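# Push the pedestal through the door into the yellow bay

## Task

Move the wheeled pedestal through the door that swings shut by itself and park it in the yellow taped bay in the other room. All four of its wheels must sit inside the tape and none may rest on it. The door must have closed before you end the scene. You may use one robot or both. At the end, release the pedestal and back the robots away so that nothing the robots do is holding it in place. A robot that falls over or is left tilted fails the task.

## Robot and tools

Robots: r1 and r2 are identical Hello Robot Stretch 3 units. Each has a base with two drive wheels and a passive rear omni wheel, a lift that slides up a mast, and a telescoping arm that reaches out to the robot's RIGHT side. The arm only extends sideways, so to bring the gripper forward you drive the base. The base measures 0.33 m long by 0.34 m wide. It turns in place about the point midway between the drive wheels, 0.05 m behind its front edge. With the arm retracted and the wrist folded, a turn sweeps a circle of radius 0.28 m. An unfolded, level wrist reaches past that circle.

Frames: each robot reports in its own base frame. The origin is on the floor between the drive wheels, x points forward, y points left and z points up. hand_pose is the fingertip contact point expressed in this frame. Odometry is the base frame as it was when the scene began. Because every robot uses its own frames, only the images, lidar_m, wrist_depth_mm and head_depth_mm show where the robots are relative to each other.

execute_actions: the argument actions is a list that holds one action or is empty. An empty list only returns state and images. An action is an object keyed by robot name ("r1", "r2"), so each robot gets its own entry. Each entry may contain:
- base, with exactly one key. translate_m is a straight drive relative to where the base last reported itself, in metres from -1 to 1, positive forward. rotate_rad is a turn in place relative to the current heading, in radians from -3.2 to 3.2, positive to the left (counter-clockwise seen from above). The base cannot move sideways.
- joints: absolute targets by name. lift_m is arm height, 0 to 1.1. arm_m is extension, 0 to 0.52. wrist_yaw_rad runs -1.345 to 4.42: 0 points along the arm, positive swings toward the front, and 3.0 folds the wrist over the base. wrist_pitch_rad runs -1.57 to 0.451, with 0 level and negative tipping the fingertips down. wrist_roll_rad runs -2.911 to 2.911. gripper_m runs -0.089 to 0.179, and larger values open wider. head_pan_rad runs -3.953 to 1.73: 0 faces forward, positive turns left and -1.57 looks along the arm. head_tilt_rad runs -1.53 to 0.419, with negative looking down.
- contact_limits: {"arm_m": effort percent, 1 to 100}. The arm stops (contact_stop) once its effort reaches this value.
All commanded motions start at once and may end at different times, and one action runs for at most 15 s. A joint or robot you leave out may still be driving toward its previous target. An unknown key or an out-of-range number makes the whole call be rejected. cameras chooses which images come back, by names such as r1_head_camera, r2_nav_camera, r1_wrist_camera or "all". Omitting it returns all of them, and [] returns none.

wait: seconds, from 0 to 10. Nothing new is commanded while it runs.
zoom_image: camera plus region [x0, y0, x1, y1] in pixels, with the origin at the top left and at most 504 by 504. It gives a closer look at that camera's latest full image.
finished_scene: scene is the current scene's integer. It ends the scene for good, so call it only after the goal holds steadily.

Result lines: base_status and joint_status tell how each commanded motion ended. done means the wheels or joint reached the command, even if the wheels slipped. off_target means it stopped short and may still be pushing. contact_stop, time_out and torque_fault clear the old target. A lift or arm that contact-stops goes slack until it is commanded again. on_its_own describes anything not commanded in this call, and its held at gives the target, not the actual position. joint_positions has tolerances of about ±0.004 for the linear joints and ±0.02 for most angles. motor_effort is percent of maximum, positive toward higher joint values, and the bracketed number is the peak during the last action. These readings are noisy and biased. Positive wheel effort pushes the robot forward. base_odometry counts wheel turns, so slip shows up as travel, and heading runs from -3.142 to 3.142. turned_by_wheels and turned_by_imu give the turn since the last result. base_tilt gives forward and right lean in degrees, each carrying a fixed offset of up to about 4 degrees. lidar_m lists 12 distances in metres for 30 degree sectors, starting straight ahead and going counter-clockwise (4th left, 7th behind, 10th right), taken in a plane 0.17 m above the floor. "-" means nothing was seen. It ignores its own robot but sees the other one. wrist_depth_mm (45 to 1000) and head_depth_mm (280 to 4000) are 7 by 7 grids of median depths, read from the top left.

Speed: the base reaches 0.30 m/s only when lift_m is below 0.30, arm_m below 0.03 and wrist_yaw_rad above 2.54. Otherwise it is held to 0.10 m/s.

Gripper: to grasp, command a width below the object's width. To release, command at least 0.02 more than the value where the fingers made contact.

What to avoid: robots pressing against each other. Once two bases touch, driving even millimetres further presses hard and can end the run. The two robots also travel slightly different distances (up to 2.5 cm per metre), which can tip them if they share a load. Fold or unfold the wrist only with lift_m between 0.32 and 0.95, wrist_pitch_rad at -0.4 and roll near 0. Keep pitch at -0.5 or lower whenever yaw is below -0.4. Pushing on something rigid with the gripper above about 0.45 m, or driving while hooked on something that cannot move, can tip a robot. If base_tilt shows a lean, back off in small steps, free the gripper and lower lift_m to about 0.2. The base, wrist and head have no contact stop and keep pushing against anything they hit. Long strain switches a wrist servo off for 10 s. Avoid drops, slams and hard shoves. The robots keep holding the last command while you think.

Each tool is called after "Emit:" as name(argument=value, ...), one argument or row to a line, values as JSON.

## Session

Emit:
execute_actions(
  actions=[],
)

Scene clock: 0.00 s.
r1.base_odometry: x=+0.000 y=+0.000 heading=+0.000 (m, m, rad; r1's odometry frame)
r1.turned_by_wheels: +0.000 (rad since the last result)
r1.turned_by_imu: +0.000 (rad since the last result)
r1.base_tilt: forward=+2.5 right=+0.5 (deg)
r1.lidar_m: 1.67 2.56 3.29 1.60 1.27 1.26 0.96 0.76 0.76 0.82 1.24 1.55
r1.head_depth_mm: 1454 1454 1468 1458 1477 1486 1491 / 1548 1554 1564 1579 1597 1604 1597 / 1667 1674 1689 1706 1703 1714 1725 / 1780 1818 1827 1838 1844 1862 1837 / 1912 1970 1972 1983 2001 2029 1906 / 1936 2183 2178 2197 2191 2236 1885 / 1958 2401 2412 2432 2459 2415 1892
r1.base_status: not commanded
r1.joint_positions: lift_m=+0.518 arm_m=-0.002 wrist_yaw_rad=+2.978 wrist_pitch_rad=-0.475 wrist_roll_rad=+0.001 gripper_m=+0.037 head_pan_rad=-0.011 head_tilt_rad=+0.011
r1.joint_status: not commanded
r1.motor_effort: left_wheel=-1 right_wheel=+0 lift_m=+34 arm_m=+1 wrist_yaw_rad=-1 wrist_pitch_rad=+4 wrist_roll_rad=+0 gripper_m=+0 head_pan_rad=+0 head_tilt_rad=+2 (%)
r1.hand_pose: x=+0.0141 y=+0.0714 z=+0.5182 quat_wxyz=(+0.222, +0.699, +0.110, +0.671) (m; r1's base frame)
r1.wrist_depth_mm: 993 - - - - - - / - - - - - - - / - - - - - - - / - - - - - 968 970 / 898 887 877 842 848 831 822 / 756 736 - 722 - 710 706 / 675 648 - 648 634 627 623
r2.base_odometry: x=+0.000 y=+0.000 heading=+0.000 (m, m, rad; r2's odometry frame)
r2.turned_by_wheels: +0.000 (rad since the last result)
r2.turned_by_imu: +0.000 (rad since the last result)
r2.base_tilt: forward=+0.0 right=-0.8 (deg)
r2.lidar_m: 2.73 2.62 2.54 2.80 2.37 2.36 1.41 1.19 1.19 1.34 2.22 2.42
r2.head_depth_mm: 2087 2495 2492 2490 2494 2453 2334 / 2094 2672 2668 2698 2657 2651 2314 / 2117 2858 2902 2919 2911 2859 2314 / 2125 3081 3146 3153 3165 3119 2289 / 2136 3242 3543 3471 3484 3329 2279 / 2137 3304 3914 3889 3896 3308 2286 / 2057 3338 - - - 3291 2268
r2.base_status: not commanded
r2.joint_positions: lift_m=+0.501 arm_m=+0.002 wrist_yaw_rad=+3.005 wrist_pitch_rad=-0.510 wrist_roll_rad=+0.013 gripper_m=+0.037 head_pan_rad=-0.014 head_tilt_rad=+0.012
r2.joint_status: not commanded
r2.motor_effort: left_wheel=+0 right_wheel=-1 lift_m=+29 arm_m=-1 wrist_yaw_rad=+0 wrist_pitch_rad=+7 wrist_roll_rad=+0 gripper_m=+0 head_pan_rad=+0 head_tilt_rad=+2 (%)
r2.hand_pose: x=+0.0076 y=+0.0626 z=+0.4932 quat_wxyz=(+0.226, +0.699, +0.130, +0.666) (m; r2's base frame)
r2.wrist_depth_mm: - - - - - - - / - - - - - - - / - - - - - - - / 878 880 921 943 947 - - / 754 759 - 789 816 815 848 / 661 661 - 682 703 708 720 / 568 581 - 609 595 606 623
pictures: r1_head_camera (sideways: a quarter turn clockwise sets it upright), r1_nav_camera (sideways: a quarter turn counterclockwise sets it upright), r1_wrist_camera, r2_head_camera (sideways: a quarter turn clockwise sets it upright), r2_nav_camera (sideways: a quarter turn counterclockwise sets it upright), r2_wrist_camera
Images, in order (width x height): r1_head_camera 896x504, r1_nav_camera 672x504, r1_wrist_camera 644x364, r2_head_camera 896x504, r2_nav_camera 672x504, r2_wrist_camera 644x364.

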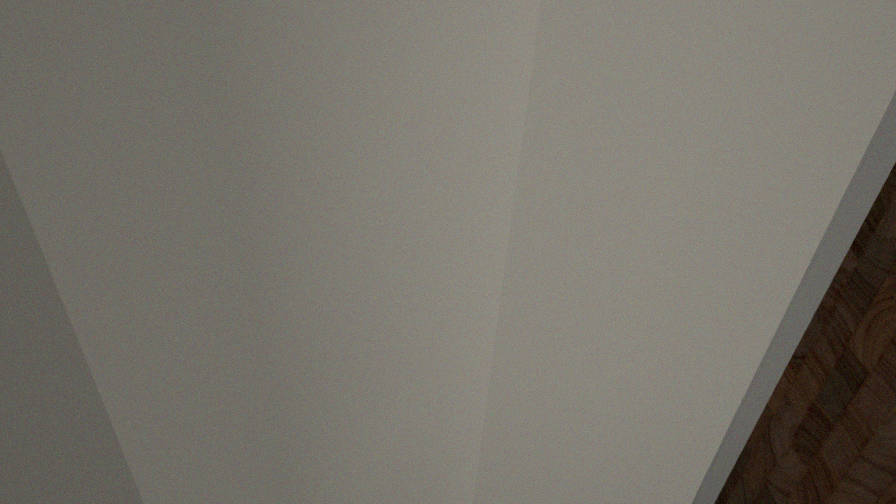

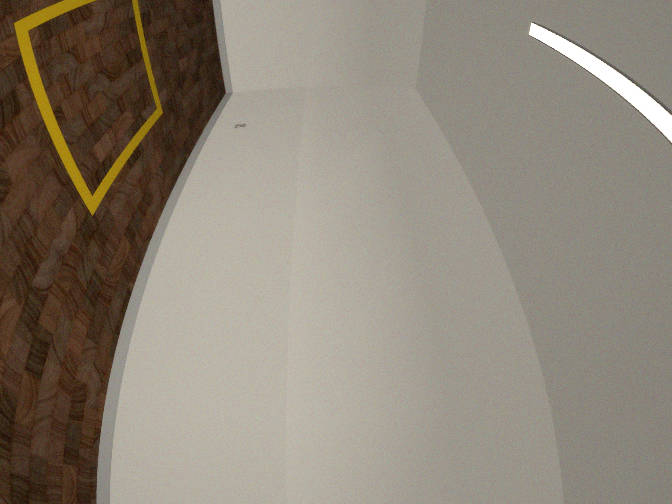

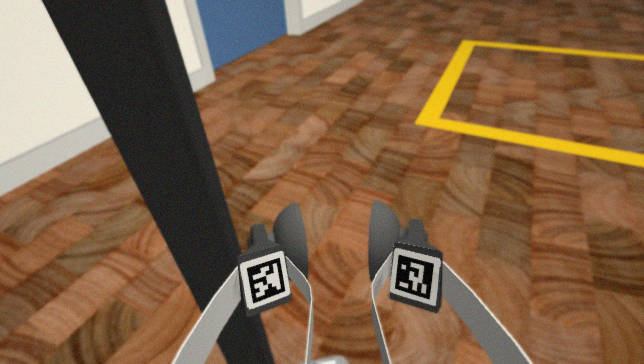

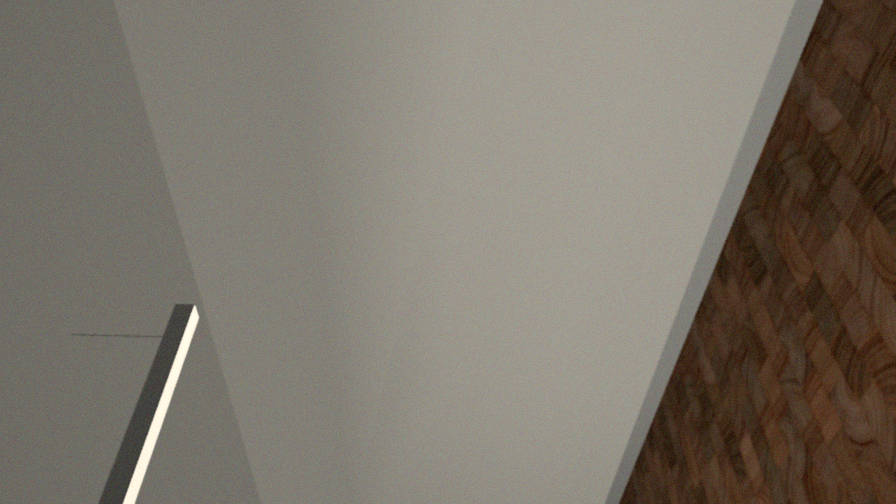

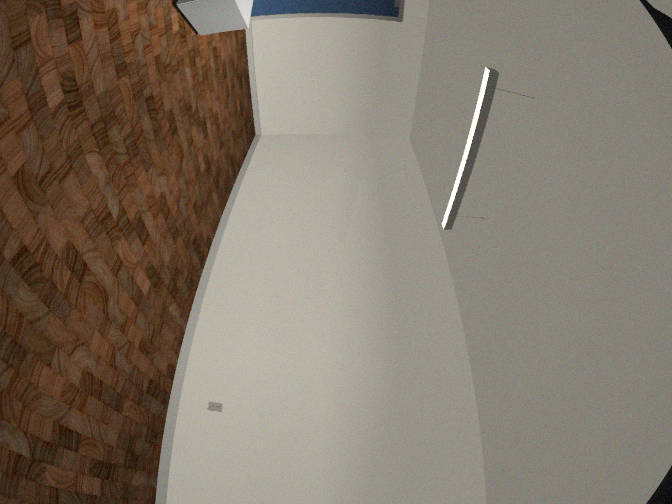

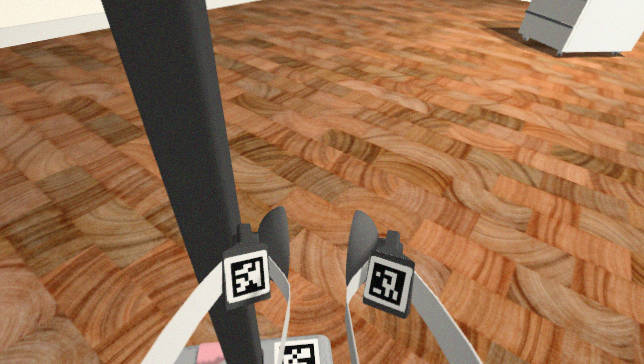

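Emit:
execute_actions(
  actions=[
    {"r1":{"joints":{"head_pan_rad":1.57,"head_tilt_rad":-0.6}},"r2":{"joints":{"head_pan_rad":1.3,"head_tilt_rad":-0.5}}},
  ],
  cameras=["r1_head_camera","r1_nav_camera","r2_head_camera","r2_nav_camera"],
)

Scene clock: 3.30 s.
r1.base_odometry: x=+0.000 y=+0.000 heading=+0.000 (m, m, rad; r1's odometry frame)
r1.turned_by_wheels: +0.000 (rad since the last result)
r1.turned_by_imu: +0.000 (rad since the last result)
r1.base_tilt: forward=+2.4 right=+0.4 (deg)
r1.lidar_m: 1.68 2.56 3.30 1.60 1.27 1.26 0.96 0.76 0.76 0.82 1.25 1.55
r1.head_depth_mm: 2922 3495 2935 2156 1667 1388 1174 / 2380 2827 2937 2132 1676 1378 1170 / 2035 2347 2618 2110 1654 1363 1160 / 1870 2104 2414 2099 1645 1350 1151 / 1643 1839 2063 2074 1631 1353 1152 / 1388 1522 1699 1851 1626 1337 1157 / 1253 1366 1500 1671 1646 1375 -
r1.base_status: not commanded
r1.joint_positions: lift_m=+0.518 arm_m=-0.002 wrist_yaw_rad=+2.978 wrist_pitch_rad=-0.475 wrist_roll_rad=+0.001 gripper_m=+0.037 head_pan_rad=+1.563 head_tilt_rad=-0.592
r1.joint_status: all done
r1.motor_effort: left_wheel=-1(1) right_wheel=+0(0) lift_m=+34(33) arm_m=+1(1) wrist_yaw_rad=+1(0) wrist_pitch_rad=+4(4) wrist_roll_rad=+1(0) gripper_m=+0(0) head_pan_rad=+3(46) head_tilt_rad=-4(41) (%)
r1.hand_pose: x=+0.0141 y=+0.0714 z=+0.5182 quat_wxyz=(+0.222, +0.699, +0.110, +0.671) (m; r1's base frame)
r1.wrist_depth_mm: - - - - - - - / - - - - - - - / - - - - - - - / - - - - - 988 977 / 904 892 902 845 848 820 813 / 768 754 - 725 - 710 689 / 666 656 - 633 633 617 625
r2.base_odometry: x=+0.000 y=+0.000 heading=+0.000 (m, m, rad; r2's odometry frame)
r2.turned_by_wheels: +0.000 (rad since the last result)
r2.turned_by_imu: +0.000 (rad since the last result)
r2.base_tilt: forward=+0.0 right=-0.8 (deg)
r2.lidar_m: 2.74 2.62 2.54 2.79 2.37 2.36 1.41 1.19 1.19 1.34 2.23 2.42
r2.head_depth_mm: - - 3681 2548 1936 1583 1324 / - - 3590 2554 1954 1572 1326 / - - 3668 2518 1929 1582 1323 / - - 3585 2512 1923 1566 1322 / 3601 - 3582 2508 1930 1562 1315 / 3186 3416 3406 2494 1907 1556 1312 / 2831 2994 3118 2499 1913 1551 1309
r2.base_status: not commanded
r2.joint_positions: lift_m=+0.501 arm_m=+0.002 wrist_yaw_rad=+3.005 wrist_pitch_rad=-0.510 wrist_roll_rad=+0.013 gripper_m=+0.037 head_pan_rad=+1.293 head_tilt_rad=-0.493
r2.joint_status: all done
r2.motor_effort: left_wheel=+0(0) right_wheel=-1(1) lift_m=+29(29) arm_m=+1(0) wrist_yaw_rad=+0(0) wrist_pitch_rad=+7(7) wrist_roll_rad=+0(0) gripper_m=+0(0) head_pan_rad=+4(50) head_tilt_rad=-5(44) (%)
r2.hand_pose: x=+0.0076 y=+0.0626 z=+0.4932 quat_wxyz=(+0.226, +0.699, +0.130, +0.666) (m; r2's base frame)
r2.wrist_depth_mm: - - - - - - - / - - - - - - - / - - - - - - - / 894 879 911 935 939 - - / 748 754 - 783 818 822 826 / 651 664 - 686 701 711 730 / 577 591 - 614 599 626 632
pictures: r1_head_camera (sideways: a quarter turn clockwise sets it upright), r1_nav_camera (sideways: a quarter turn counterclockwise sets it upright), r2_head_camera (sideways: a quarter turn clockwise sets it upright), r2_nav_camera (sideways: a quarter turn counterclockwise sets it upright)
Images, in order (width x height): r1_head_camera 896x504, r1_nav_camera 672x504, r2_head_camera 896x504, r2_nav_camera 672x504.

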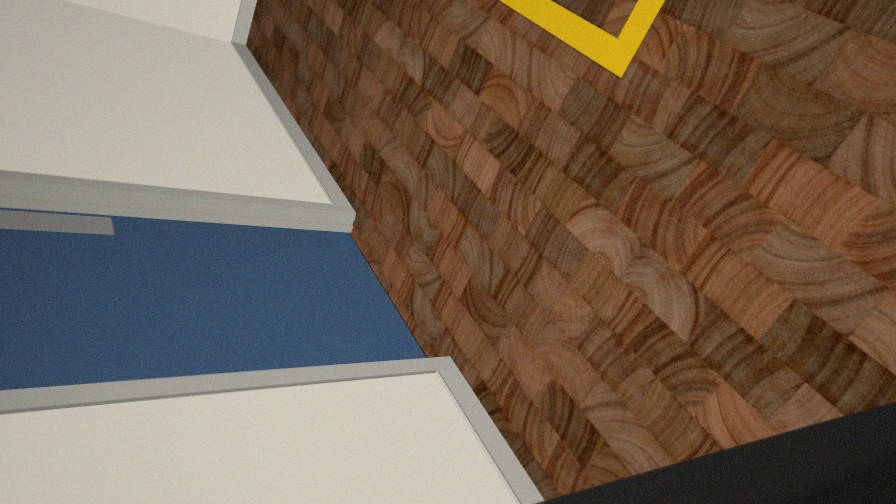

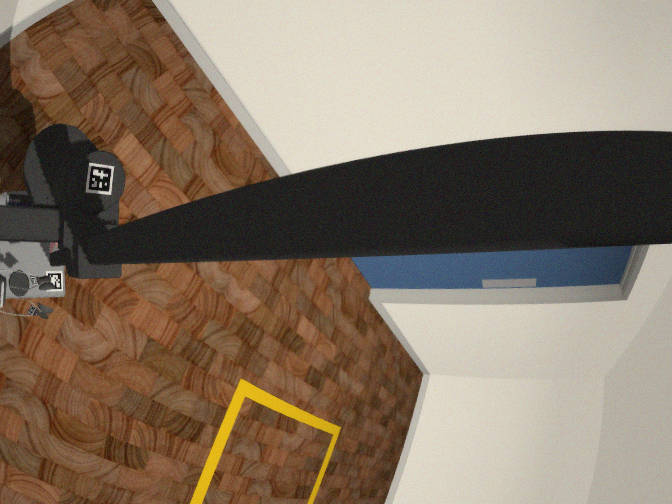

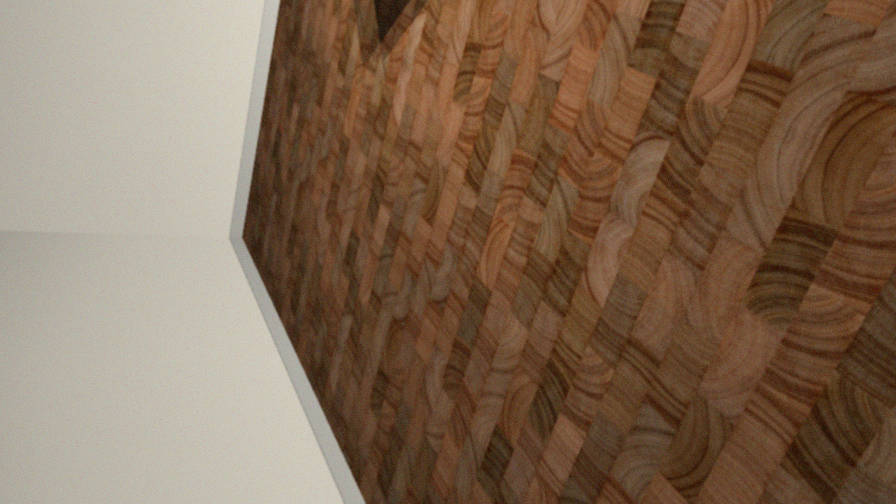

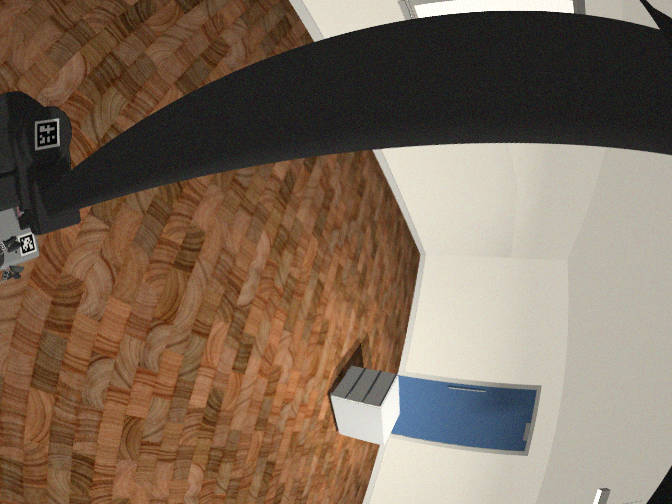

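Emit:
execute_actions(
  actions=[
    {"r1":{"joints":{"lift_m":0.26,"wrist_pitch_rad":-0.4,"wrist_yaw_rad":3.0,"head_pan_rad":0.0,"head_tilt_rad":-0.7}},"r2":{"joints":{"lift_m":0.26,"wrist_pitch_rad":-0.4,"head_pan_rad":0.83,"head_tilt_rad":-0.4}}},
  ],
  cameras=["r2_head_camera"],
)

Emit:
execute_actions(
  actions=[
    {"r1":{"base":{"rotate_rad":1.13}},"r2":{"base":{"rotate_rad":0.83},"joints":{"head_pan_rad":0.0}}},
  ],
  cameras=[],
)

Emit:
execute_actions(
  actions=[
    {"r1":{"base":{"translate_m":1.0}},"r2":{"base":{"translate_m":1.0}}},
  ],
  cameras=["r1_head_camera","r1_nav_camera","r2_head_camera","r2_nav_camera"],
)

Scene clock: 21.87 s.
r1.base_odometry: x=+0.000 y=+0.000 heading=+0.000 (m, m, rad; r1's odometry frame)
r1.turned_by_wheels: +0.000 (rad since the last result)
r1.turned_by_imu: +0.001 (rad since the last result)
r1.base_tilt: forward=+2.4 right=+0.5 (deg)
r1.lidar_m: 1.68 2.56 3.29 1.60 1.27 1.26 0.96 0.76 0.75 0.82 1.25 1.55
r1.head_depth_mm: 1324 1472 1618 1788 1546 1310 1134 / 1416 1570 1760 1859 1527 1299 1126 / 1504 1699 1918 1865 1529 1301 1119 / 1637 1836 2079 1859 1515 1294 1117 / 1760 2021 2250 1844 1504 1274 1116 / 1951 2240 2335 1816 1490 1272 1108 / 2112 2475 2295 1796 1481 1269 1104
r1.base_status: not commanded
r1.joint_positions: lift_m=+0.261 arm_m=-0.002 wrist_yaw_rad=+2.998 wrist_pitch_rad=-0.421 wrist_roll_rad=+0.001 gripper_m=+0.037 head_pan_rad=+0.007 head_tilt_rad=-0.691
r1.joint_status: all done
r1.motor_effort: left_wheel=-1(1) right_wheel=+0(0) lift_m=+15(26) arm_m=+1(1) wrist_yaw_rad=+4(4) wrist_pitch_rad=+6(6) wrist_roll_rad=+1(0) gripper_m=+1(1) head_pan_rad=-4(46) head_tilt_rad=-5(17) (%)
r1.hand_pose: x=+0.0107 y=+0.0792 z=+0.2727 quat_wxyz=(+0.197, +0.700, +0.098, +0.679) (m; r1's base frame)
r1.wrist_depth_mm: - - - - - - - / - - - - - - - / 921 - 853 867 830 808 787 / 708 707 685 676 665 631 631 / 580 564 - 546 550 524 517 / 484 492 - - - 450 443 / - - - - 395 388 386
r2.base_odometry: x=+0.000 y=+0.000 heading=+0.000 (m, m, rad; r2's odometry frame)
r2.turned_by_wheels: +0.000 (rad since the last result)
r2.turned_by_imu: +0.001 (rad since the last result)
r2.base_tilt: forward=+0.1 right=-0.8 (deg)
r2.lidar_m: 2.74 2.62 2.54 2.81 2.37 2.36 1.41 1.19 1.18 1.34 2.21 2.42
r2.head_depth_mm: - - - 3014 2200 1722 1407 / - - - 2987 2169 1716 1411 / - - 3007 2801 2154 1703 1401 / - - 3006 2691 2168 1690 1395 / - - - 2945 2155 1701 1393 / - - - 2933 2141 1697 1393 / - - - 2915 2132 1699 1392
r2.base_status: not commanded
r2.joint_positions: lift_m=+0.260 arm_m=+0.002 wrist_yaw_rad=+3.005 wrist_pitch_rad=-0.421 wrist_roll_rad=+0.013 gripper_m=+0.037 head_pan_rad=+0.837 head_tilt_rad=-0.409
r2.joint_status: all done
r2.motor_effort: left_wheel=+0(0) right_wheel=-1(1) lift_m=+20(22) arm_m=+0(1) wrist_yaw_rad=+0(1) wrist_pitch_rad=+12(12) wrist_roll_rad=+0(0) gripper_m=+0(0) head_pan_rad=-4(35) head_tilt_rad=+5(20) (%)
r2.hand_pose: x=+0.0092 y=+0.0747 z=+0.2723 quat_wxyz=(+0.196, +0.704, +0.099, +0.675) (m; r2's base frame)
r2.wrist_depth_mm: - - - - - - - / - - - - - - - / 786 813 842 887 891 933 - / 625 621 656 660 687 696 727 / 510 526 - 535 569 568 580 / 456 - - - 477 474 487 / - - - - 399 407 411
pictures: r2_head_camera (sideways: a quarter turn clockwise sets it upright)
Images, in order (width x height): r2_head_camera 896x504.

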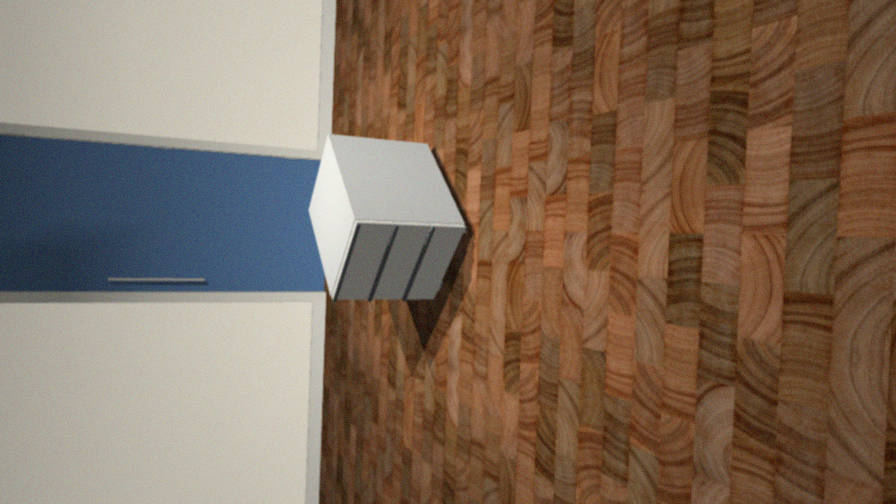

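Scene clock: 23.83 s.
r1.base_odometry: x=+0.000 y=+0.000 heading=+1.130 (m, m, rad; r1's odometry frame)
r1.turned_by_wheels: +1.130 (rad since the last result)
r1.turned_by_imu: +1.111 (rad since the last result)
r1.base_tilt: forward=+2.4 right=+0.5 (deg)
r1.lidar_m: 2.77 1.50 1.26 1.26 0.90 0.76 0.75 0.85 1.40 1.55 1.75 2.86
r1.head_depth_mm: 3204 3365 2441 1890 1558 1318 1132 / 3291 3411 2415 1886 1526 1298 1130 / 3311 3337 2413 1869 1522 1291 1127 / 3394 3288 2379 1846 1511 1290 1116 / 3316 3253 2380 1825 1505 1277 1112 / 2603 2744 2317 1816 1504 1270 1103 / 2103 2266 2303 1807 1495 1265 1102
r1.base_status: done
r1.joint_positions: lift_m=+0.261 arm_m=-0.002 wrist_yaw_rad=+2.999 wrist_pitch_rad=-0.421 wrist_roll_rad=+0.001 gripper_m=+0.037 head_pan_rad=+0.007 head_tilt_rad=-0.692
r1.joint_status: not commanded
r1.motor_effort: left_wheel=-5(11) right_wheel=+3(9) lift_m=+15(15) arm_m=+1(1) wrist_yaw_rad=+2(2) wrist_pitch_rad=+6(6) wrist_roll_rad=+0(1) gripper_m=+0(1) head_pan_rad=-3(4) head_tilt_rad=-4(5) (%)
r1.hand_pose: x=+0.0107 y=+0.0792 z=+0.2727 quat_wxyz=(+0.197, +0.700, +0.098, +0.679) (m; r1's base frame)
r1.wrist_depth_mm: 802 - - - - - - / 855 - - - - - - / 833 858 849 835 836 808 767 / 705 685 685 655 660 635 630 / 582 565 - 550 556 536 520 / 483 488 - - - 448 448 / - - - - 401 393 382
r2.base_odometry: x=+0.000 y=+0.000 heading=+0.830 (m, m, rad; r2's odometry frame)
r2.turned_by_wheels: +0.830 (rad since the last result)
r2.turned_by_imu: +0.849 (rad since the last result)
r2.base_tilt: forward=+0.0 right=-0.8 (deg)
r2.lidar_m: 2.54 3.32 2.44 2.36 1.66 1.23 1.18 1.23 1.70 2.42 2.52 3.50
r2.head_depth_mm: - - - 3017 2199 1712 1411 / - - - 3014 2173 1711 1408 / - - 2992 2783 2176 1706 1403 / - - - 2697 2151 1713 1399 / - - - 2941 2153 1696 1395 / - - - 2998 2154 1681 1397 / - - - 2890 2152 1691 1390
r2.base_status: done
r2.joint_positions: lift_m=+0.260 arm_m=+0.002 wrist_yaw_rad=+3.005 wrist_pitch_rad=-0.421 wrist_roll_rad=+0.013 gripper_m=+0.037 head_pan_rad=+0.007 head_tilt_rad=-0.408
r2.joint_status: all done
r2.motor_effort: left_wheel=-2(7) right_wheel=+3(11) lift_m=+19(20) arm_m=+0(0) wrist_yaw_rad=+0(0) wrist_pitch_rad=+11(12) wrist_roll_rad=+0(0) gripper_m=+0(0) head_pan_rad=-4(46) head_tilt_rad=+5(5) (%)
r2.hand_pose: x=+0.0092 y=+0.0747 z=+0.2723 quat_wxyz=(+0.196, +0.704, +0.099, +0.675) (m; r2's base frame)
r2.wrist_depth_mm: - - - - - - - / - - - - - - - / 782 785 833 853 919 914 - / 611 637 649 668 696 685 725 / 504 522 - 547 568 566 576 / 445 - - - 482 470 489 / - - - - 395 408 414
pictures: none
No camera images: the call's "cameras" was empty. Leave "cameras" out to get every camera's image.

Scene clock: 28.83 s.
r1.base_odometry: x=+0.427 y=+0.904 heading=+1.130 (m, m, rad; r1's odometry frame)
r1.turned_by_wheels: +0.000 (rad since the last result)
r1.turned_by_imu: +0.006 (rad since the last result)
r1.base_tilt: forward=+2.4 right=+0.5 (deg)
r1.lidar_m: 2.29 1.34 1.05 1.05 1.18 1.73 1.73 1.95 1.76 1.76 1.99 3.01
r1.head_depth_mm: 2423 2694 2472 1903 1539 1316 1133 / 2488 2802 2409 1891 1534 1304 1133 / 2513 2867 2383 1864 1525 1292 1125 / 2572 2861 2373 1854 1520 1293 1118 / 2599 2895 2363 1821 1506 1279 1116 / 2152 2340 2273 1823 1488 1267 1107 / 1725 1860 2007 1800 1486 1267 1106
r1.base_status: done
r1.joint_positions: lift_m=+0.261 arm_m=-0.002 wrist_yaw_rad=+2.999 wrist_pitch_rad=-0.420 wrist_roll_rad=+0.001 gripper_m=+0.037 head_pan_rad=+0.007 head_tilt_rad=-0.692
r1.joint_status: not commanded
r1.motor_effort: left_wheel=-5(10) right_wheel=+4(11) lift_m=+15(15) arm_m=+1(1) wrist_yaw_rad=+1(1) wrist_pitch_rad=+6(6) wrist_roll_rad=+0(0) gripper_m=+1(1) head_pan_rad=-4(3) head_tilt_rad=-4(5) (%)
r1.hand_pose: x=+0.0106 y=+0.0793 z=+0.2729 quat_wxyz=(+0.197, +0.700, +0.098, +0.679) (m; r1's base frame)
r1.wrist_depth_mm: - - - - - - - / - - - - - - - / 942 854 869 844 838 822 776 / 702 700 677 668 647 626 617 / 570 568 - 541 549 528 519 / 482 491 - - - 447 447 / - - - - 396 397 390
r2.base_odometry: x=+0.675 y=+0.738 heading=+0.830 (m, m, rad; r2's odometry frame)
r2.turned_by_wheels: +0.000 (rad since the last result)
r2.turned_by_imu: +0.005 (rad since the last result)
r2.base_tilt: forward=+0.0 right=-0.8 (deg)
r2.lidar_m: 1.53 3.28 2.43 2.35 2.45 2.27 2.20 2.29 2.51 2.44 2.54 3.55
r2.head_depth_mm: 3017 3251 3507 2993 2185 1712 1416 / 3098 3236 3523 2017 2065 1712 1410 / 3058 3311 3539 1876 1867 1705 1409 / 3086 3294 3578 1857 1881 1706 1406 / 3101 3334 3598 2824 2051 1696 1393 / 3135 3367 3575 2963 2145 1676 1403 / 3132 3345 3609 2952 2134 1691 1388
r2.base_status: done
r2.joint_positions: lift_m=+0.260 arm_m=+0.002 wrist_yaw_rad=+3.005 wrist_pitch_rad=-0.421 wrist_roll_rad=+0.013 gripper_m=+0.037 head_pan_rad=+0.007 head_tilt_rad=-0.407
r2.joint_status: not commanded
r2.motor_effort: left_wheel=-3(6) right_wheel=+3(11) lift_m=+20(20) arm_m=-1(0) wrist_yaw_rad=+0(1) wrist_pitch_rad=+12(12) wrist_roll_rad=+1(0) gripper_m=+0(0) head_pan_rad=-4(3) head_tilt_rad=+4(5) (%)
r2.hand_pose: x=+0.0092 y=+0.0747 z=+0.2724 quat_wxyz=(+0.195, +0.704, +0.099, +0.675) (m; r2's base frame)
r2.wrist_depth_mm: - - - - - - - / - - - - - - - / 802 811 828 847 904 930 - / 627 636 656 662 697 701 735 / 510 516 - 548 572 566 583 / 450 - - - 476 482 489 / - - - - 399 409 415
pictures: r1_head_camera (sideways: a quarter turn clockwise sets it upright), r1_nav_camera (sideways: a quarter turn counterclockwise sets it upright), r2_head_camera (sideways: a quarter turn clockwise sets it upright), r2_nav_camera (sideways: a quarter turn counterclockwise sets it upright)
Images, in order (width x height): r1_head_camera 896x504, r1_nav_camera 672x504, r2_head_camera 896x504, r2_nav_camera 672x504.

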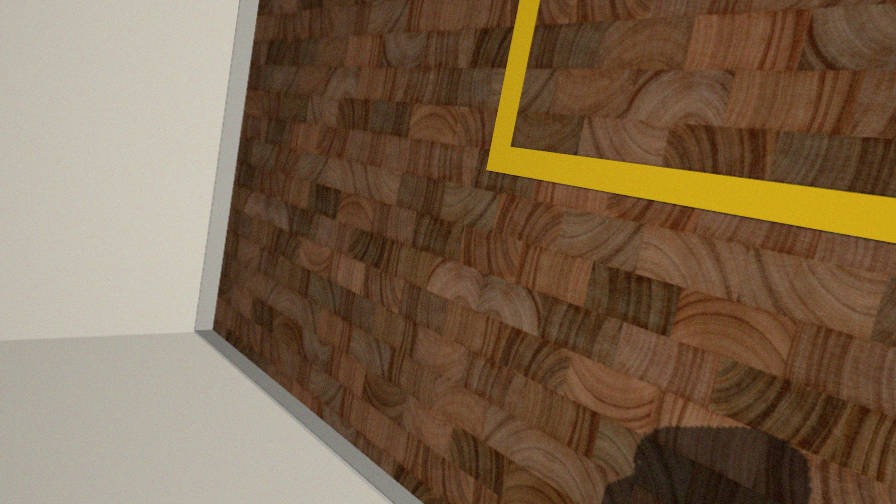

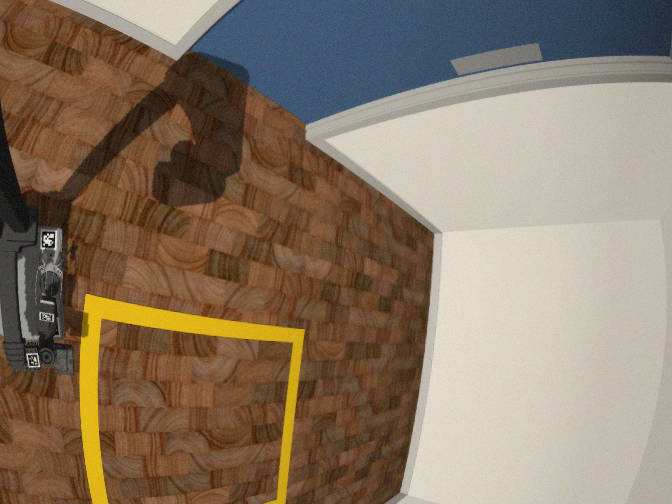

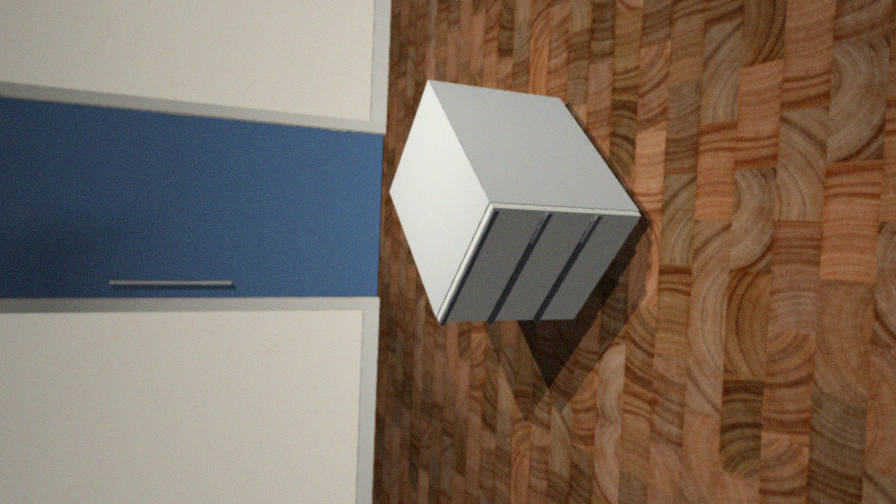

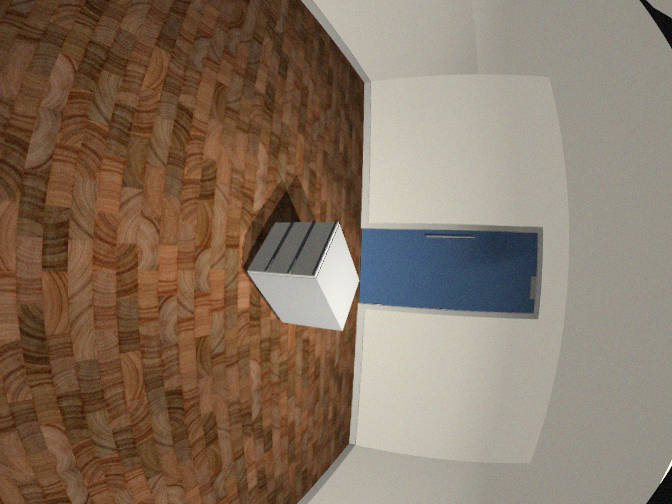

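Emit:
execute_actions(
  actions=[
    {"r1":{"base":{"rotate_rad":0.36},"joints":{"head_tilt_rad":-0.5}},"r2":{"base":{"translate_m":0.75},"joints":{"head_tilt_rad":-0.75}}},
  ],
  cameras=["r2_head_camera","r2_nav_camera"],
)

Emit:
execute_actions(
  actions=[
    {"r1":{"base":{"translate_m":0.93}}},
  ],
  cameras=[],
)

Emit:
execute_actions(
  actions=[
    {"r1":{"base":{"rotate_rad":1.0}}},
  ],
  cameras=["r1_head_camera","r1_nav_camera"],
)

Scene clock: 52.07 s.
r1.base_odometry: x=+0.427 y=+0.904 heading=+1.490 (m, m, rad; r1's odometry frame)
r1.turned_by_wheels: +0.360 (rad since the last result)
r1.turned_by_imu: +0.355 (rad since the last result)
r1.base_tilt: forward=+2.4 right=+0.5 (deg)
r1.lidar_m: 1.51 1.16 1.05 1.11 1.58 1.72 1.82 1.80 1.76 1.85 2.63 3.00
r1.head_depth_mm: 2495 2675 2934 2402 1820 1447 1218 / 2253 2664 2979 2423 1826 1448 1216 / 1860 2122 2459 2377 1797 1454 1206 / 1572 1756 1991 2144 1785 1429 1201 / 1377 1496 1678 1892 1776 1425 1200 / 1226 1359 1495 1660 1753 1421 1195 / 1172 1266 1363 1491 1604 1410 1189
r1.base_status: done
r1.joint_positions: lift_m=+0.261 arm_m=-0.002 wrist_yaw_rad=+2.999 wrist_pitch_rad=-0.420 wrist_roll_rad=+0.001 gripper_m=+0.037 head_pan_rad=+0.007 head_tilt_rad=-0.507
r1.joint_status: all done
r1.motor_effort: left_wheel=-5(13) right_wheel=+3(9) lift_m=+15(15) arm_m=+1(1) wrist_yaw_rad=+2(1) wrist_pitch_rad=+6(5) wrist_roll_rad=+0(0) gripper_m=+1(1) head_pan_rad=-4(4) head_tilt_rad=+3(22) (%)
r1.hand_pose: x=+0.0106 y=+0.0793 z=+0.2729 quat_wxyz=(+0.197, +0.700, +0.098, +0.679) (m; r1's base frame)
r1.wrist_depth_mm: - - - - 970 901 861 / - - - - - 942 904 / 913 868 866 856 824 809 816 / 708 705 671 671 649 645 638 / 579 550 - 547 547 535 522 / 479 490 - - - 443 449 / - - - - 395 392 386
r2.base_odometry: x=+1.181 y=+1.291 heading=+0.830 (m, m, rad; r2's odometry frame)
r2.turned_by_wheels: +0.000 (rad since the last result)
r2.turned_by_imu: +0.004 (rad since the last result)
r2.base_tilt: forward=+0.0 right=-0.8 (deg)
r2.lidar_m: 0.77 3.03 2.41 2.34 2.44 3.07 2.96 3.10 2.52 2.45 2.56 0.99
r2.head_depth_mm: 2491 2714 2232 1550 1547 1330 1183 / 2509 2740 1382 1219 1482 1335 1173 / 2538 2756 1377 1139 1263 1329 1177 / 2542 2685 1371 1175 1338 1326 1171 / 2562 2747 2214 1302 1500 1324 1170 / 2599 2761 2209 1800 1527 1320 1171 / 2593 2754 2204 1788 1537 1329 1166
r2.base_status: done
r2.joint_positions: lift_m=+0.260 arm_m=+0.002 wrist_yaw_rad=+3.005 wrist_pitch_rad=-0.421 wrist_roll_rad=+0.013 gripper_m=+0.037 head_pan_rad=+0.007 head_tilt_rad=-0.741
r2.joint_status: all done
r2.motor_effort: left_wheel=-2(6) right_wheel=+3(12) lift_m=+19(20) arm_m=+1(0) wrist_yaw_rad=+0(0) wrist_pitch_rad=+12(11) wrist_roll_rad=+0(0) gripper_m=+0(0) head_pan_rad=-4(4) head_tilt_rad=-6(35) (%)
r2.hand_pose: x=+0.0092 y=+0.0747 z=+0.2724 quat_wxyz=(+0.195, +0.704, +0.099, +0.675) (m; r2's base frame)
r2.wrist_depth_mm: - - - - - - - / - - - - - - - / 791 803 829 861 878 912 - / 610 633 661 668 685 708 727 / 511 519 - 550 564 563 581 / 443 - - - 476 475 487 / - - - - 400 408 417
pictures: r2_head_camera (sideways: a quarter turn clockwise sets it upright), r2_nav_camera (sideways: a quarter turn counterclockwise sets it upright)
Images, in order (width x height): r2_head_camera 896x504, r2_nav_camera 672x504.

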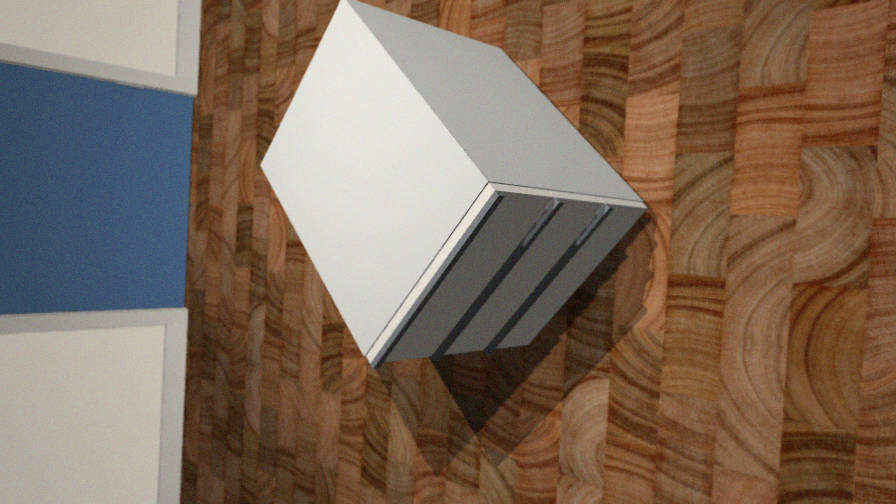

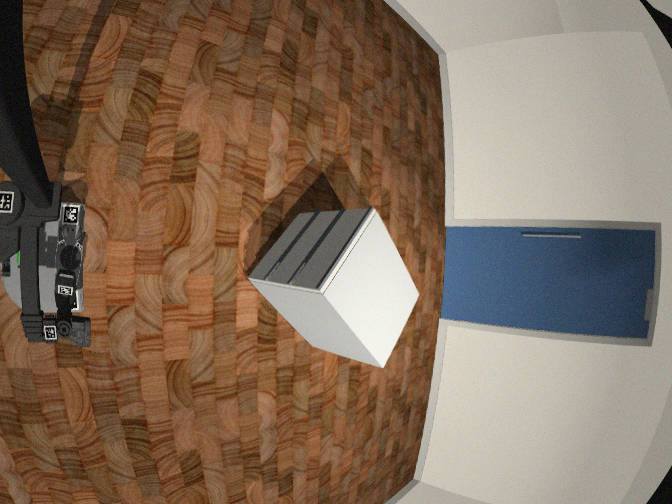

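Scene clock: 56.87 s.
r1.base_odometry: x=+0.503 y=+1.831 heading=+1.489 (m, m, rad; r1's odometry frame)
r1.turned_by_wheels: +0.000 (rad since the last result)
r1.turned_by_imu: +0.006 (rad since the last result)
r1.base_tilt: forward=+2.4 right=+0.5 (deg)
r1.lidar_m: 0.74 0.62 0.63 0.66 0.81 2.50 2.64 2.31 2.26 2.39 2.30 1.77
r1.head_depth_mm: 1458 1792 2148 2323 1834 1459 1218 / 1143 1356 1630 2078 1820 1447 1212 / 945 1071 1245 1487 1691 1443 1210 / 801 890 1012 1168 1374 1421 1208 / 695 762 852 957 1100 1275 1199 / 614 667 732 808 910 1028 1132 / 549 593 644 699 767 860 1028
r1.base_status: done
r1.joint_positions: lift_m=+0.261 arm_m=-0.002 wrist_yaw_rad=+2.999 wrist_pitch_rad=-0.420 wrist_roll_rad=+0.001 gripper_m=+0.037 head_pan_rad=+0.007 head_tilt_rad=-0.506
r1.joint_status: not commanded
r1.motor_effort: left_wheel=-5(9) right_wheel=+3(11) lift_m=+15(15) arm_m=+1(1) wrist_yaw_rad=+2(2) wrist_pitch_rad=+6(6) wrist_roll_rad=+0(0) gripper_m=+0(1) head_pan_rad=-3(3) head_tilt_rad=+3(4) (%)
r1.hand_pose: x=+0.0106 y=+0.0794 z=+0.2729 quat_wxyz=(+0.197, +0.700, +0.098, +0.679) (m; r1's base frame)
r1.wrist_depth_mm: 930 - 735 665 617 541 506 / - - 812 758 653 590 537 / 929 849 857 790 714 640 560 / 696 689 675 665 649 637 604 / 579 567 - 535 551 520 523 / 479 494 - - - 450 442 / - - - - 393 389 387
r2.base_odometry: x=+1.181 y=+1.291 heading=+0.830 (m, m, rad; r2's odometry frame)
r2.turned_by_wheels: +0.000 (rad since the last result)
r2.turned_by_imu: +0.000 (rad since the last result)
r2.base_tilt: forward=+0.0 right=-0.9 (deg)
r2.lidar_m: 0.77 3.03 2.40 2.33 2.43 3.06 2.96 3.11 2.53 2.45 2.56 0.99
r2.head_depth_mm: 2504 2719 2229 1545 1545 1334 1176 / 2530 2743 1382 1225 1484 1336 1171 / 2523 2735 1366 1139 1264 1325 1173 / 2525 2694 1375 1175 1339 1328 1176 / 2569 2736 2214 1299 1494 1325 1171 / 2582 2742 2198 1808 1529 1321 1167 / 2583 2795 2196 1791 1518 1321 1165
r2.base_status: not commanded
r2.joint_positions: lift_m=+0.260 arm_m=+0.002 wrist_yaw_rad=+3.005 wrist_pitch_rad=-0.421 wrist_roll_rad=+0.013 gripper_m=+0.037 head_pan_rad=+0.007 head_tilt_rad=-0.741
r2.joint_status: not commanded
r2.motor_effort: left_wheel=-2(3) right_wheel=+2(3) lift_m=+20(21) arm_m=+0(0) wrist_yaw_rad=+0(1) wrist_pitch_rad=+11(11) wrist_roll_rad=+0(1) gripper_m=+0(0) head_pan_rad=-4(4) head_tilt_rad=-6(6) (%)
r2.hand_pose: x=+0.0092 y=+0.0747 z=+0.2724 quat_wxyz=(+0.195, +0.704, +0.099, +0.675) (m; r2's base frame)
r2.wrist_depth_mm: - - - - - - - / - - - - - - - / 791 800 840 863 906 932 - / 618 625 657 661 680 705 723 / 512 519 - 551 560 570 580 / 453 - - - 474 478 482 / - - - - 403 411 416
pictures: none
No camera images: the call's "cameras" was empty. Leave "cameras" out to get every camera's image.

Scene clock: 58.70 s.
r1.base_odometry: x=+0.503 y=+1.831 heading=+2.489 (m, m, rad; r1's odometry frame)
r1.turned_by_wheels: +1.000 (rad since the last result)
r1.turned_by_imu: +0.983 (rad since the last result)
r1.base_tilt: forward=+2.4 right=+0.5 (deg)
r1.lidar_m: 0.63 0.65 0.78 2.20 2.60 2.34 2.26 2.35 2.33 2.08 0.77 0.62
r1.head_depth_mm: 488 536 600 680 754 821 974 / 488 539 601 680 785 925 1063 / 488 538 601 681 786 926 1128 / 490 539 603 681 788 931 1126 / 489 539 601 684 786 931 1121 / 488 541 605 683 790 935 1122 / 490 541 605 683 789 937 1111
r1.base_status: done
r1.joint_positions: lift_m=+0.261 arm_m=-0.002 wrist_yaw_rad=+2.999 wrist_pitch_rad=-0.420 wrist_roll_rad=+0.001 gripper_m=+0.037 head_pan_rad=+0.007 head_tilt_rad=-0.506
r1.joint_status: not commanded
r1.motor_effort: left_wheel=-5(12) right_wheel=+3(10) lift_m=+15(15) arm_m=+1(1) wrist_yaw_rad=+1(1) wrist_pitch_rad=+5(5) wrist_roll_rad=+0(0) gripper_m=+1(1) head_pan_rad=-3(4) head_tilt_rad=+3(3) (%)
r1.hand_pose: x=+0.0106 y=+0.0794 z=+0.2729 quat_wxyz=(+0.197, +0.700, +0.098, +0.679) (m; r1's base frame)
r1.wrist_depth_mm: - - - - - 793 611 / - - - - - 806 648 / 920 852 880 858 823 777 673 / 719 691 680 667 648 635 618 / 569 567 - 542 552 521 518 / 485 490 - - - 451 438 / - - - - 393 390 382
r2.base_odometry: x=+1.181 y=+1.291 heading=+0.830 (m, m, rad; r2's odometry frame)
r2.turned_by_wheels: +0.000 (rad since the last result)
r2.turned_by_imu: +0.000 (rad since the last result)
r2.base_tilt: forward=+0.0 right=-0.8 (deg)
r2.lidar_m: 0.77 3.02 2.41 2.33 2.43 3.07 2.96 3.10 2.52 2.44 2.56 0.99
r2.head_depth_mm: 2495 2739 2243 1553 1544 1330 1179 / 2544 2734 1384 1219 1476 1336 1174 / 2520 2742 1374 1136 1264 1336 1176 / 2544 2736 1370 1181 1338 1324 1172 / 2580 2747 2217 1297 1497 1325 1168 / 2568 2754 2198 1801 1516 1329 1169 / 2582 2785 2199 1799 1518 1316 1163
r2.base_status: not commanded
r2.joint_positions: lift_m=+0.260 arm_m=+0.002 wrist_yaw_rad=+3.005 wrist_pitch_rad=-0.421 wrist_roll_rad=+0.013 gripper_m=+0.037 head_pan_rad=+0.007 head_tilt_rad=-0.741
r2.joint_status: not commanded
r2.motor_effort: left_wheel=-2(2) right_wheel=+3(3) lift_m=+20(20) arm_m=+0(0) wrist_yaw_rad=+0(0) wrist_pitch_rad=+12(12) wrist_roll_rad=+0(0) gripper_m=+0(0) head_pan_rad=-4(4) head_tilt_rad=-6(6) (%)
r2.hand_pose: x=+0.0092 y=+0.0747 z=+0.2724 quat_wxyz=(+0.195, +0.704, +0.099, +0.675) (m; r2's base frame)
r2.wrist_depth_mm: - - - - - - - / - - - - - - - / 785 802 838 887 925 943 - / 622 625 659 666 679 711 714 / 512 511 - 542 559 566 593 / 450 - - - 473 466 486 / - - - - 401 411 418
pictures: r1_head_camera (sideways: a quarter turn clockwise sets it upright), r1_nav_camera (sideways: a quarter turn counterclockwise sets it upright)
Images, in order (width x height): r1_head_camera 896x504, r1_nav_camera 672x504.

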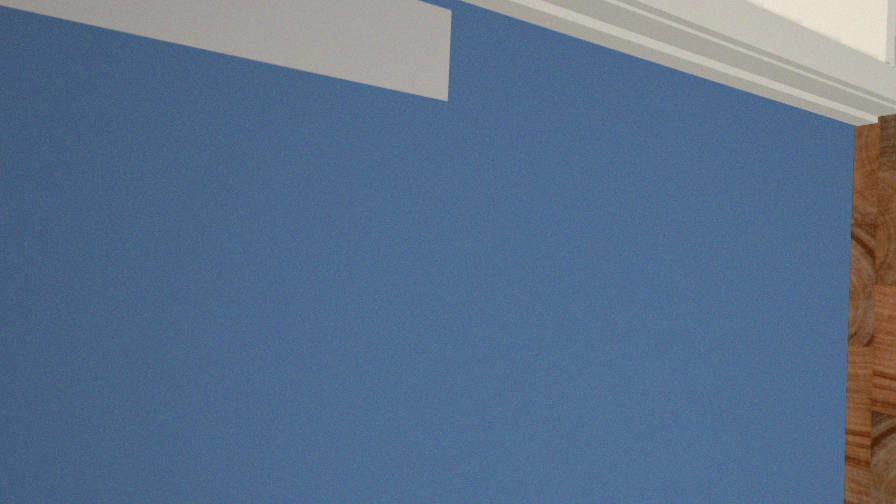

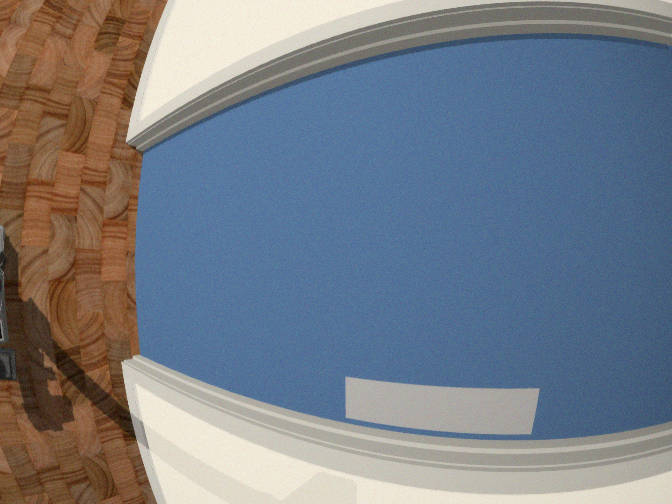

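Emit:
execute_actions(
  actions=[
    {"r1":{"joints":{"head_pan_rad":-3.0,"head_tilt_rad":-0.75}},"r2":{"joints":{"head_tilt_rad":-1.0}}},
  ],
  cameras=["r1_head_camera","r1_nav_camera","r2_head_camera"],
)

Scene clock: 74.63 s.
r1.base_odometry: x=+0.503 y=+1.831 heading=+2.489 (m, m, rad; r1's odometry frame)
r1.turned_by_wheels: +0.000 (rad since the last result)
r1.turned_by_imu: +0.001 (rad since the last result)
r1.base_tilt: forward=+2.4 right=+0.5 (deg)
r1.lidar_m: 0.63 0.65 0.78 2.20 2.60 2.35 2.26 2.35 2.33 2.08 0.77 0.62
r1.head_depth_mm: 1865 2114 2278 1801 1502 1274 1117 / 1884 2144 2250 1791 1500 1276 1127 / 1904 2175 2228 1769 1484 1266 1151 / 1958 2224 2223 1777 1460 1254 1149 / 1984 2239 2209 1746 1457 1251 1121 / 2008 2307 2159 1726 1450 1251 1090 / 2038 2355 2116 1720 1455 1237 1085
r1.base_status: not commanded
r1.joint_positions: lift_m=+0.261 arm_m=-0.002 wrist_yaw_rad=+2.999 wrist_pitch_rad=-0.420 wrist_roll_rad=+0.001 gripper_m=+0.037 head_pan_rad=-2.993 head_tilt_rad=-0.740
r1.joint_status: all done
r1.motor_effort: left_wheel=-5(5) right_wheel=+3(3) lift_m=+15(15) arm_m=+1(1) wrist_yaw_rad=+2(1) wrist_pitch_rad=+5(5) wrist_roll_rad=+0(1) gripper_m=+0(1) head_pan_rad=-4(47) head_tilt_rad=-5(27) (%)
r1.hand_pose: x=+0.0106 y=+0.0794 z=+0.2729 quat_wxyz=(+0.197, +0.700, +0.098, +0.679) (m; r1's base frame)
r1.wrist_depth_mm: - - - - - 800 606 / - - - - - 811 661 / 924 864 870 839 827 766 693 / 700 691 674 672 656 635 616 / 572 563 - 549 555 533 513 / 488 492 - - - 446 439 / - - - - 394 388 386
r2.base_odometry: x=+1.181 y=+1.291 heading=+0.830 (m, m, rad; r2's odometry frame)
r2.turned_by_wheels: +0.000 (rad since the last result)
r2.turned_by_imu: +0.000 (rad since the last result)
r2.base_tilt: forward=+0.0 right=-0.8 (deg)
r2.lidar_m: 0.77 3.04 2.41 2.33 2.44 3.06 2.95 3.09 2.53 2.44 2.55 0.99
r2.head_depth_mm: 2204 1217 1591 1488 1336 1216 1115 / 2223 1168 1285 1484 1340 1219 1117 / 2219 1171 1097 1416 1327 1219 1120 / 2208 1169 1189 1446 1336 1221 1120 / 2209 1190 1397 1474 1328 1217 1118 / 2198 1889 1658 1474 1335 1207 1110 / 2171 1886 1653 1479 1331 1208 1107
r2.base_status: not commanded
r2.joint_positions: lift_m=+0.260 arm_m=+0.002 wrist_yaw_rad=+3.005 wrist_pitch_rad=-0.421 wrist_roll_rad=+0.013 gripper_m=+0.037 head_pan_rad=+0.007 head_tilt_rad=-0.987
r2.joint_status: all done
r2.motor_effort: left_wheel=-3(2) right_wheel=+3(3) lift_m=+20(20) arm_m=+0(0) wrist_yaw_rad=+0(0) wrist_pitch_rad=+11(12) wrist_roll_rad=+0(0) gripper_m=+0(0) head_pan_rad=-4(4) head_tilt_rad=-9(36) (%)
r2.hand_pose: x=+0.0092 y=+0.0747 z=+0.2724 quat_wxyz=(+0.195, +0.704, +0.099, +0.675) (m; r2's base frame)
r2.wrist_depth_mm: - - - - - - - / - - - - - - - / 772 803 853 884 919 936 - / 611 632 658 670 684 704 732 / 509 521 - 552 564 563 577 / 449 - - - 475 473 487 / - - - - 403 409 415
pictures: r1_head_camera (sideways: a quarter turn clockwise sets it upright), r1_nav_camera (sideways: a quarter turn counterclockwise sets it upright), r2_head_camera (sideways: a quarter turn clockwise sets it upright)
Images, in order (width x height): r1_head_camera 896x504, r1_nav_camera 672x504, r2_head_camera 896x504.

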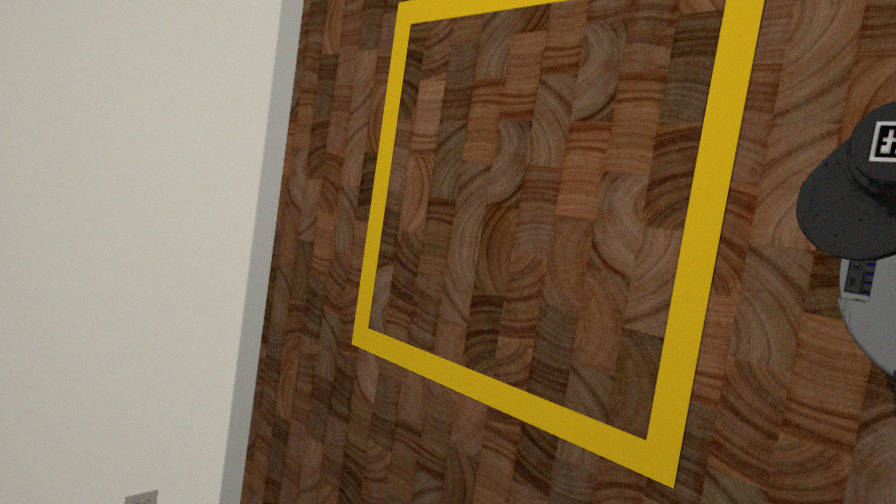

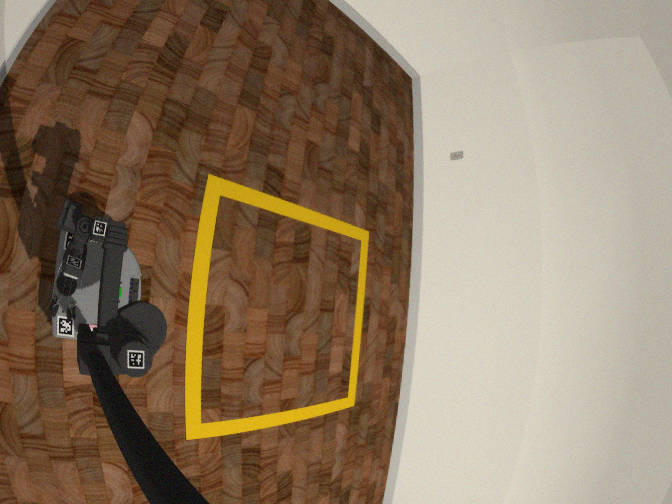

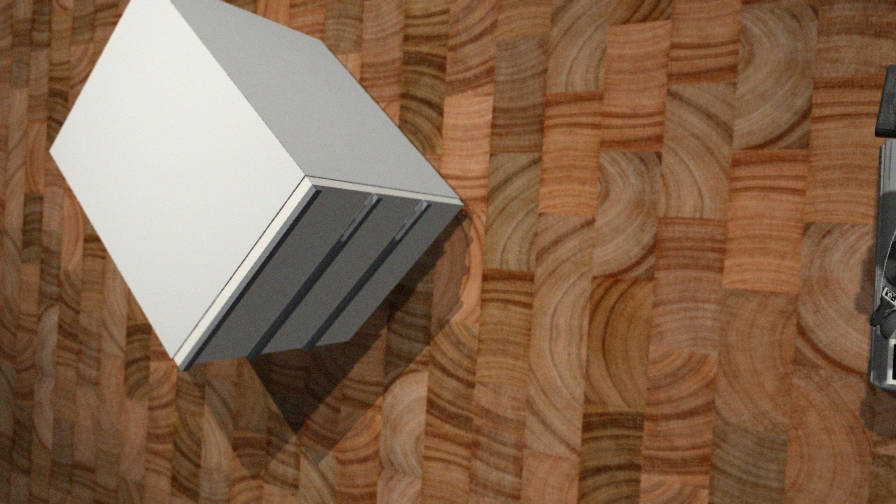

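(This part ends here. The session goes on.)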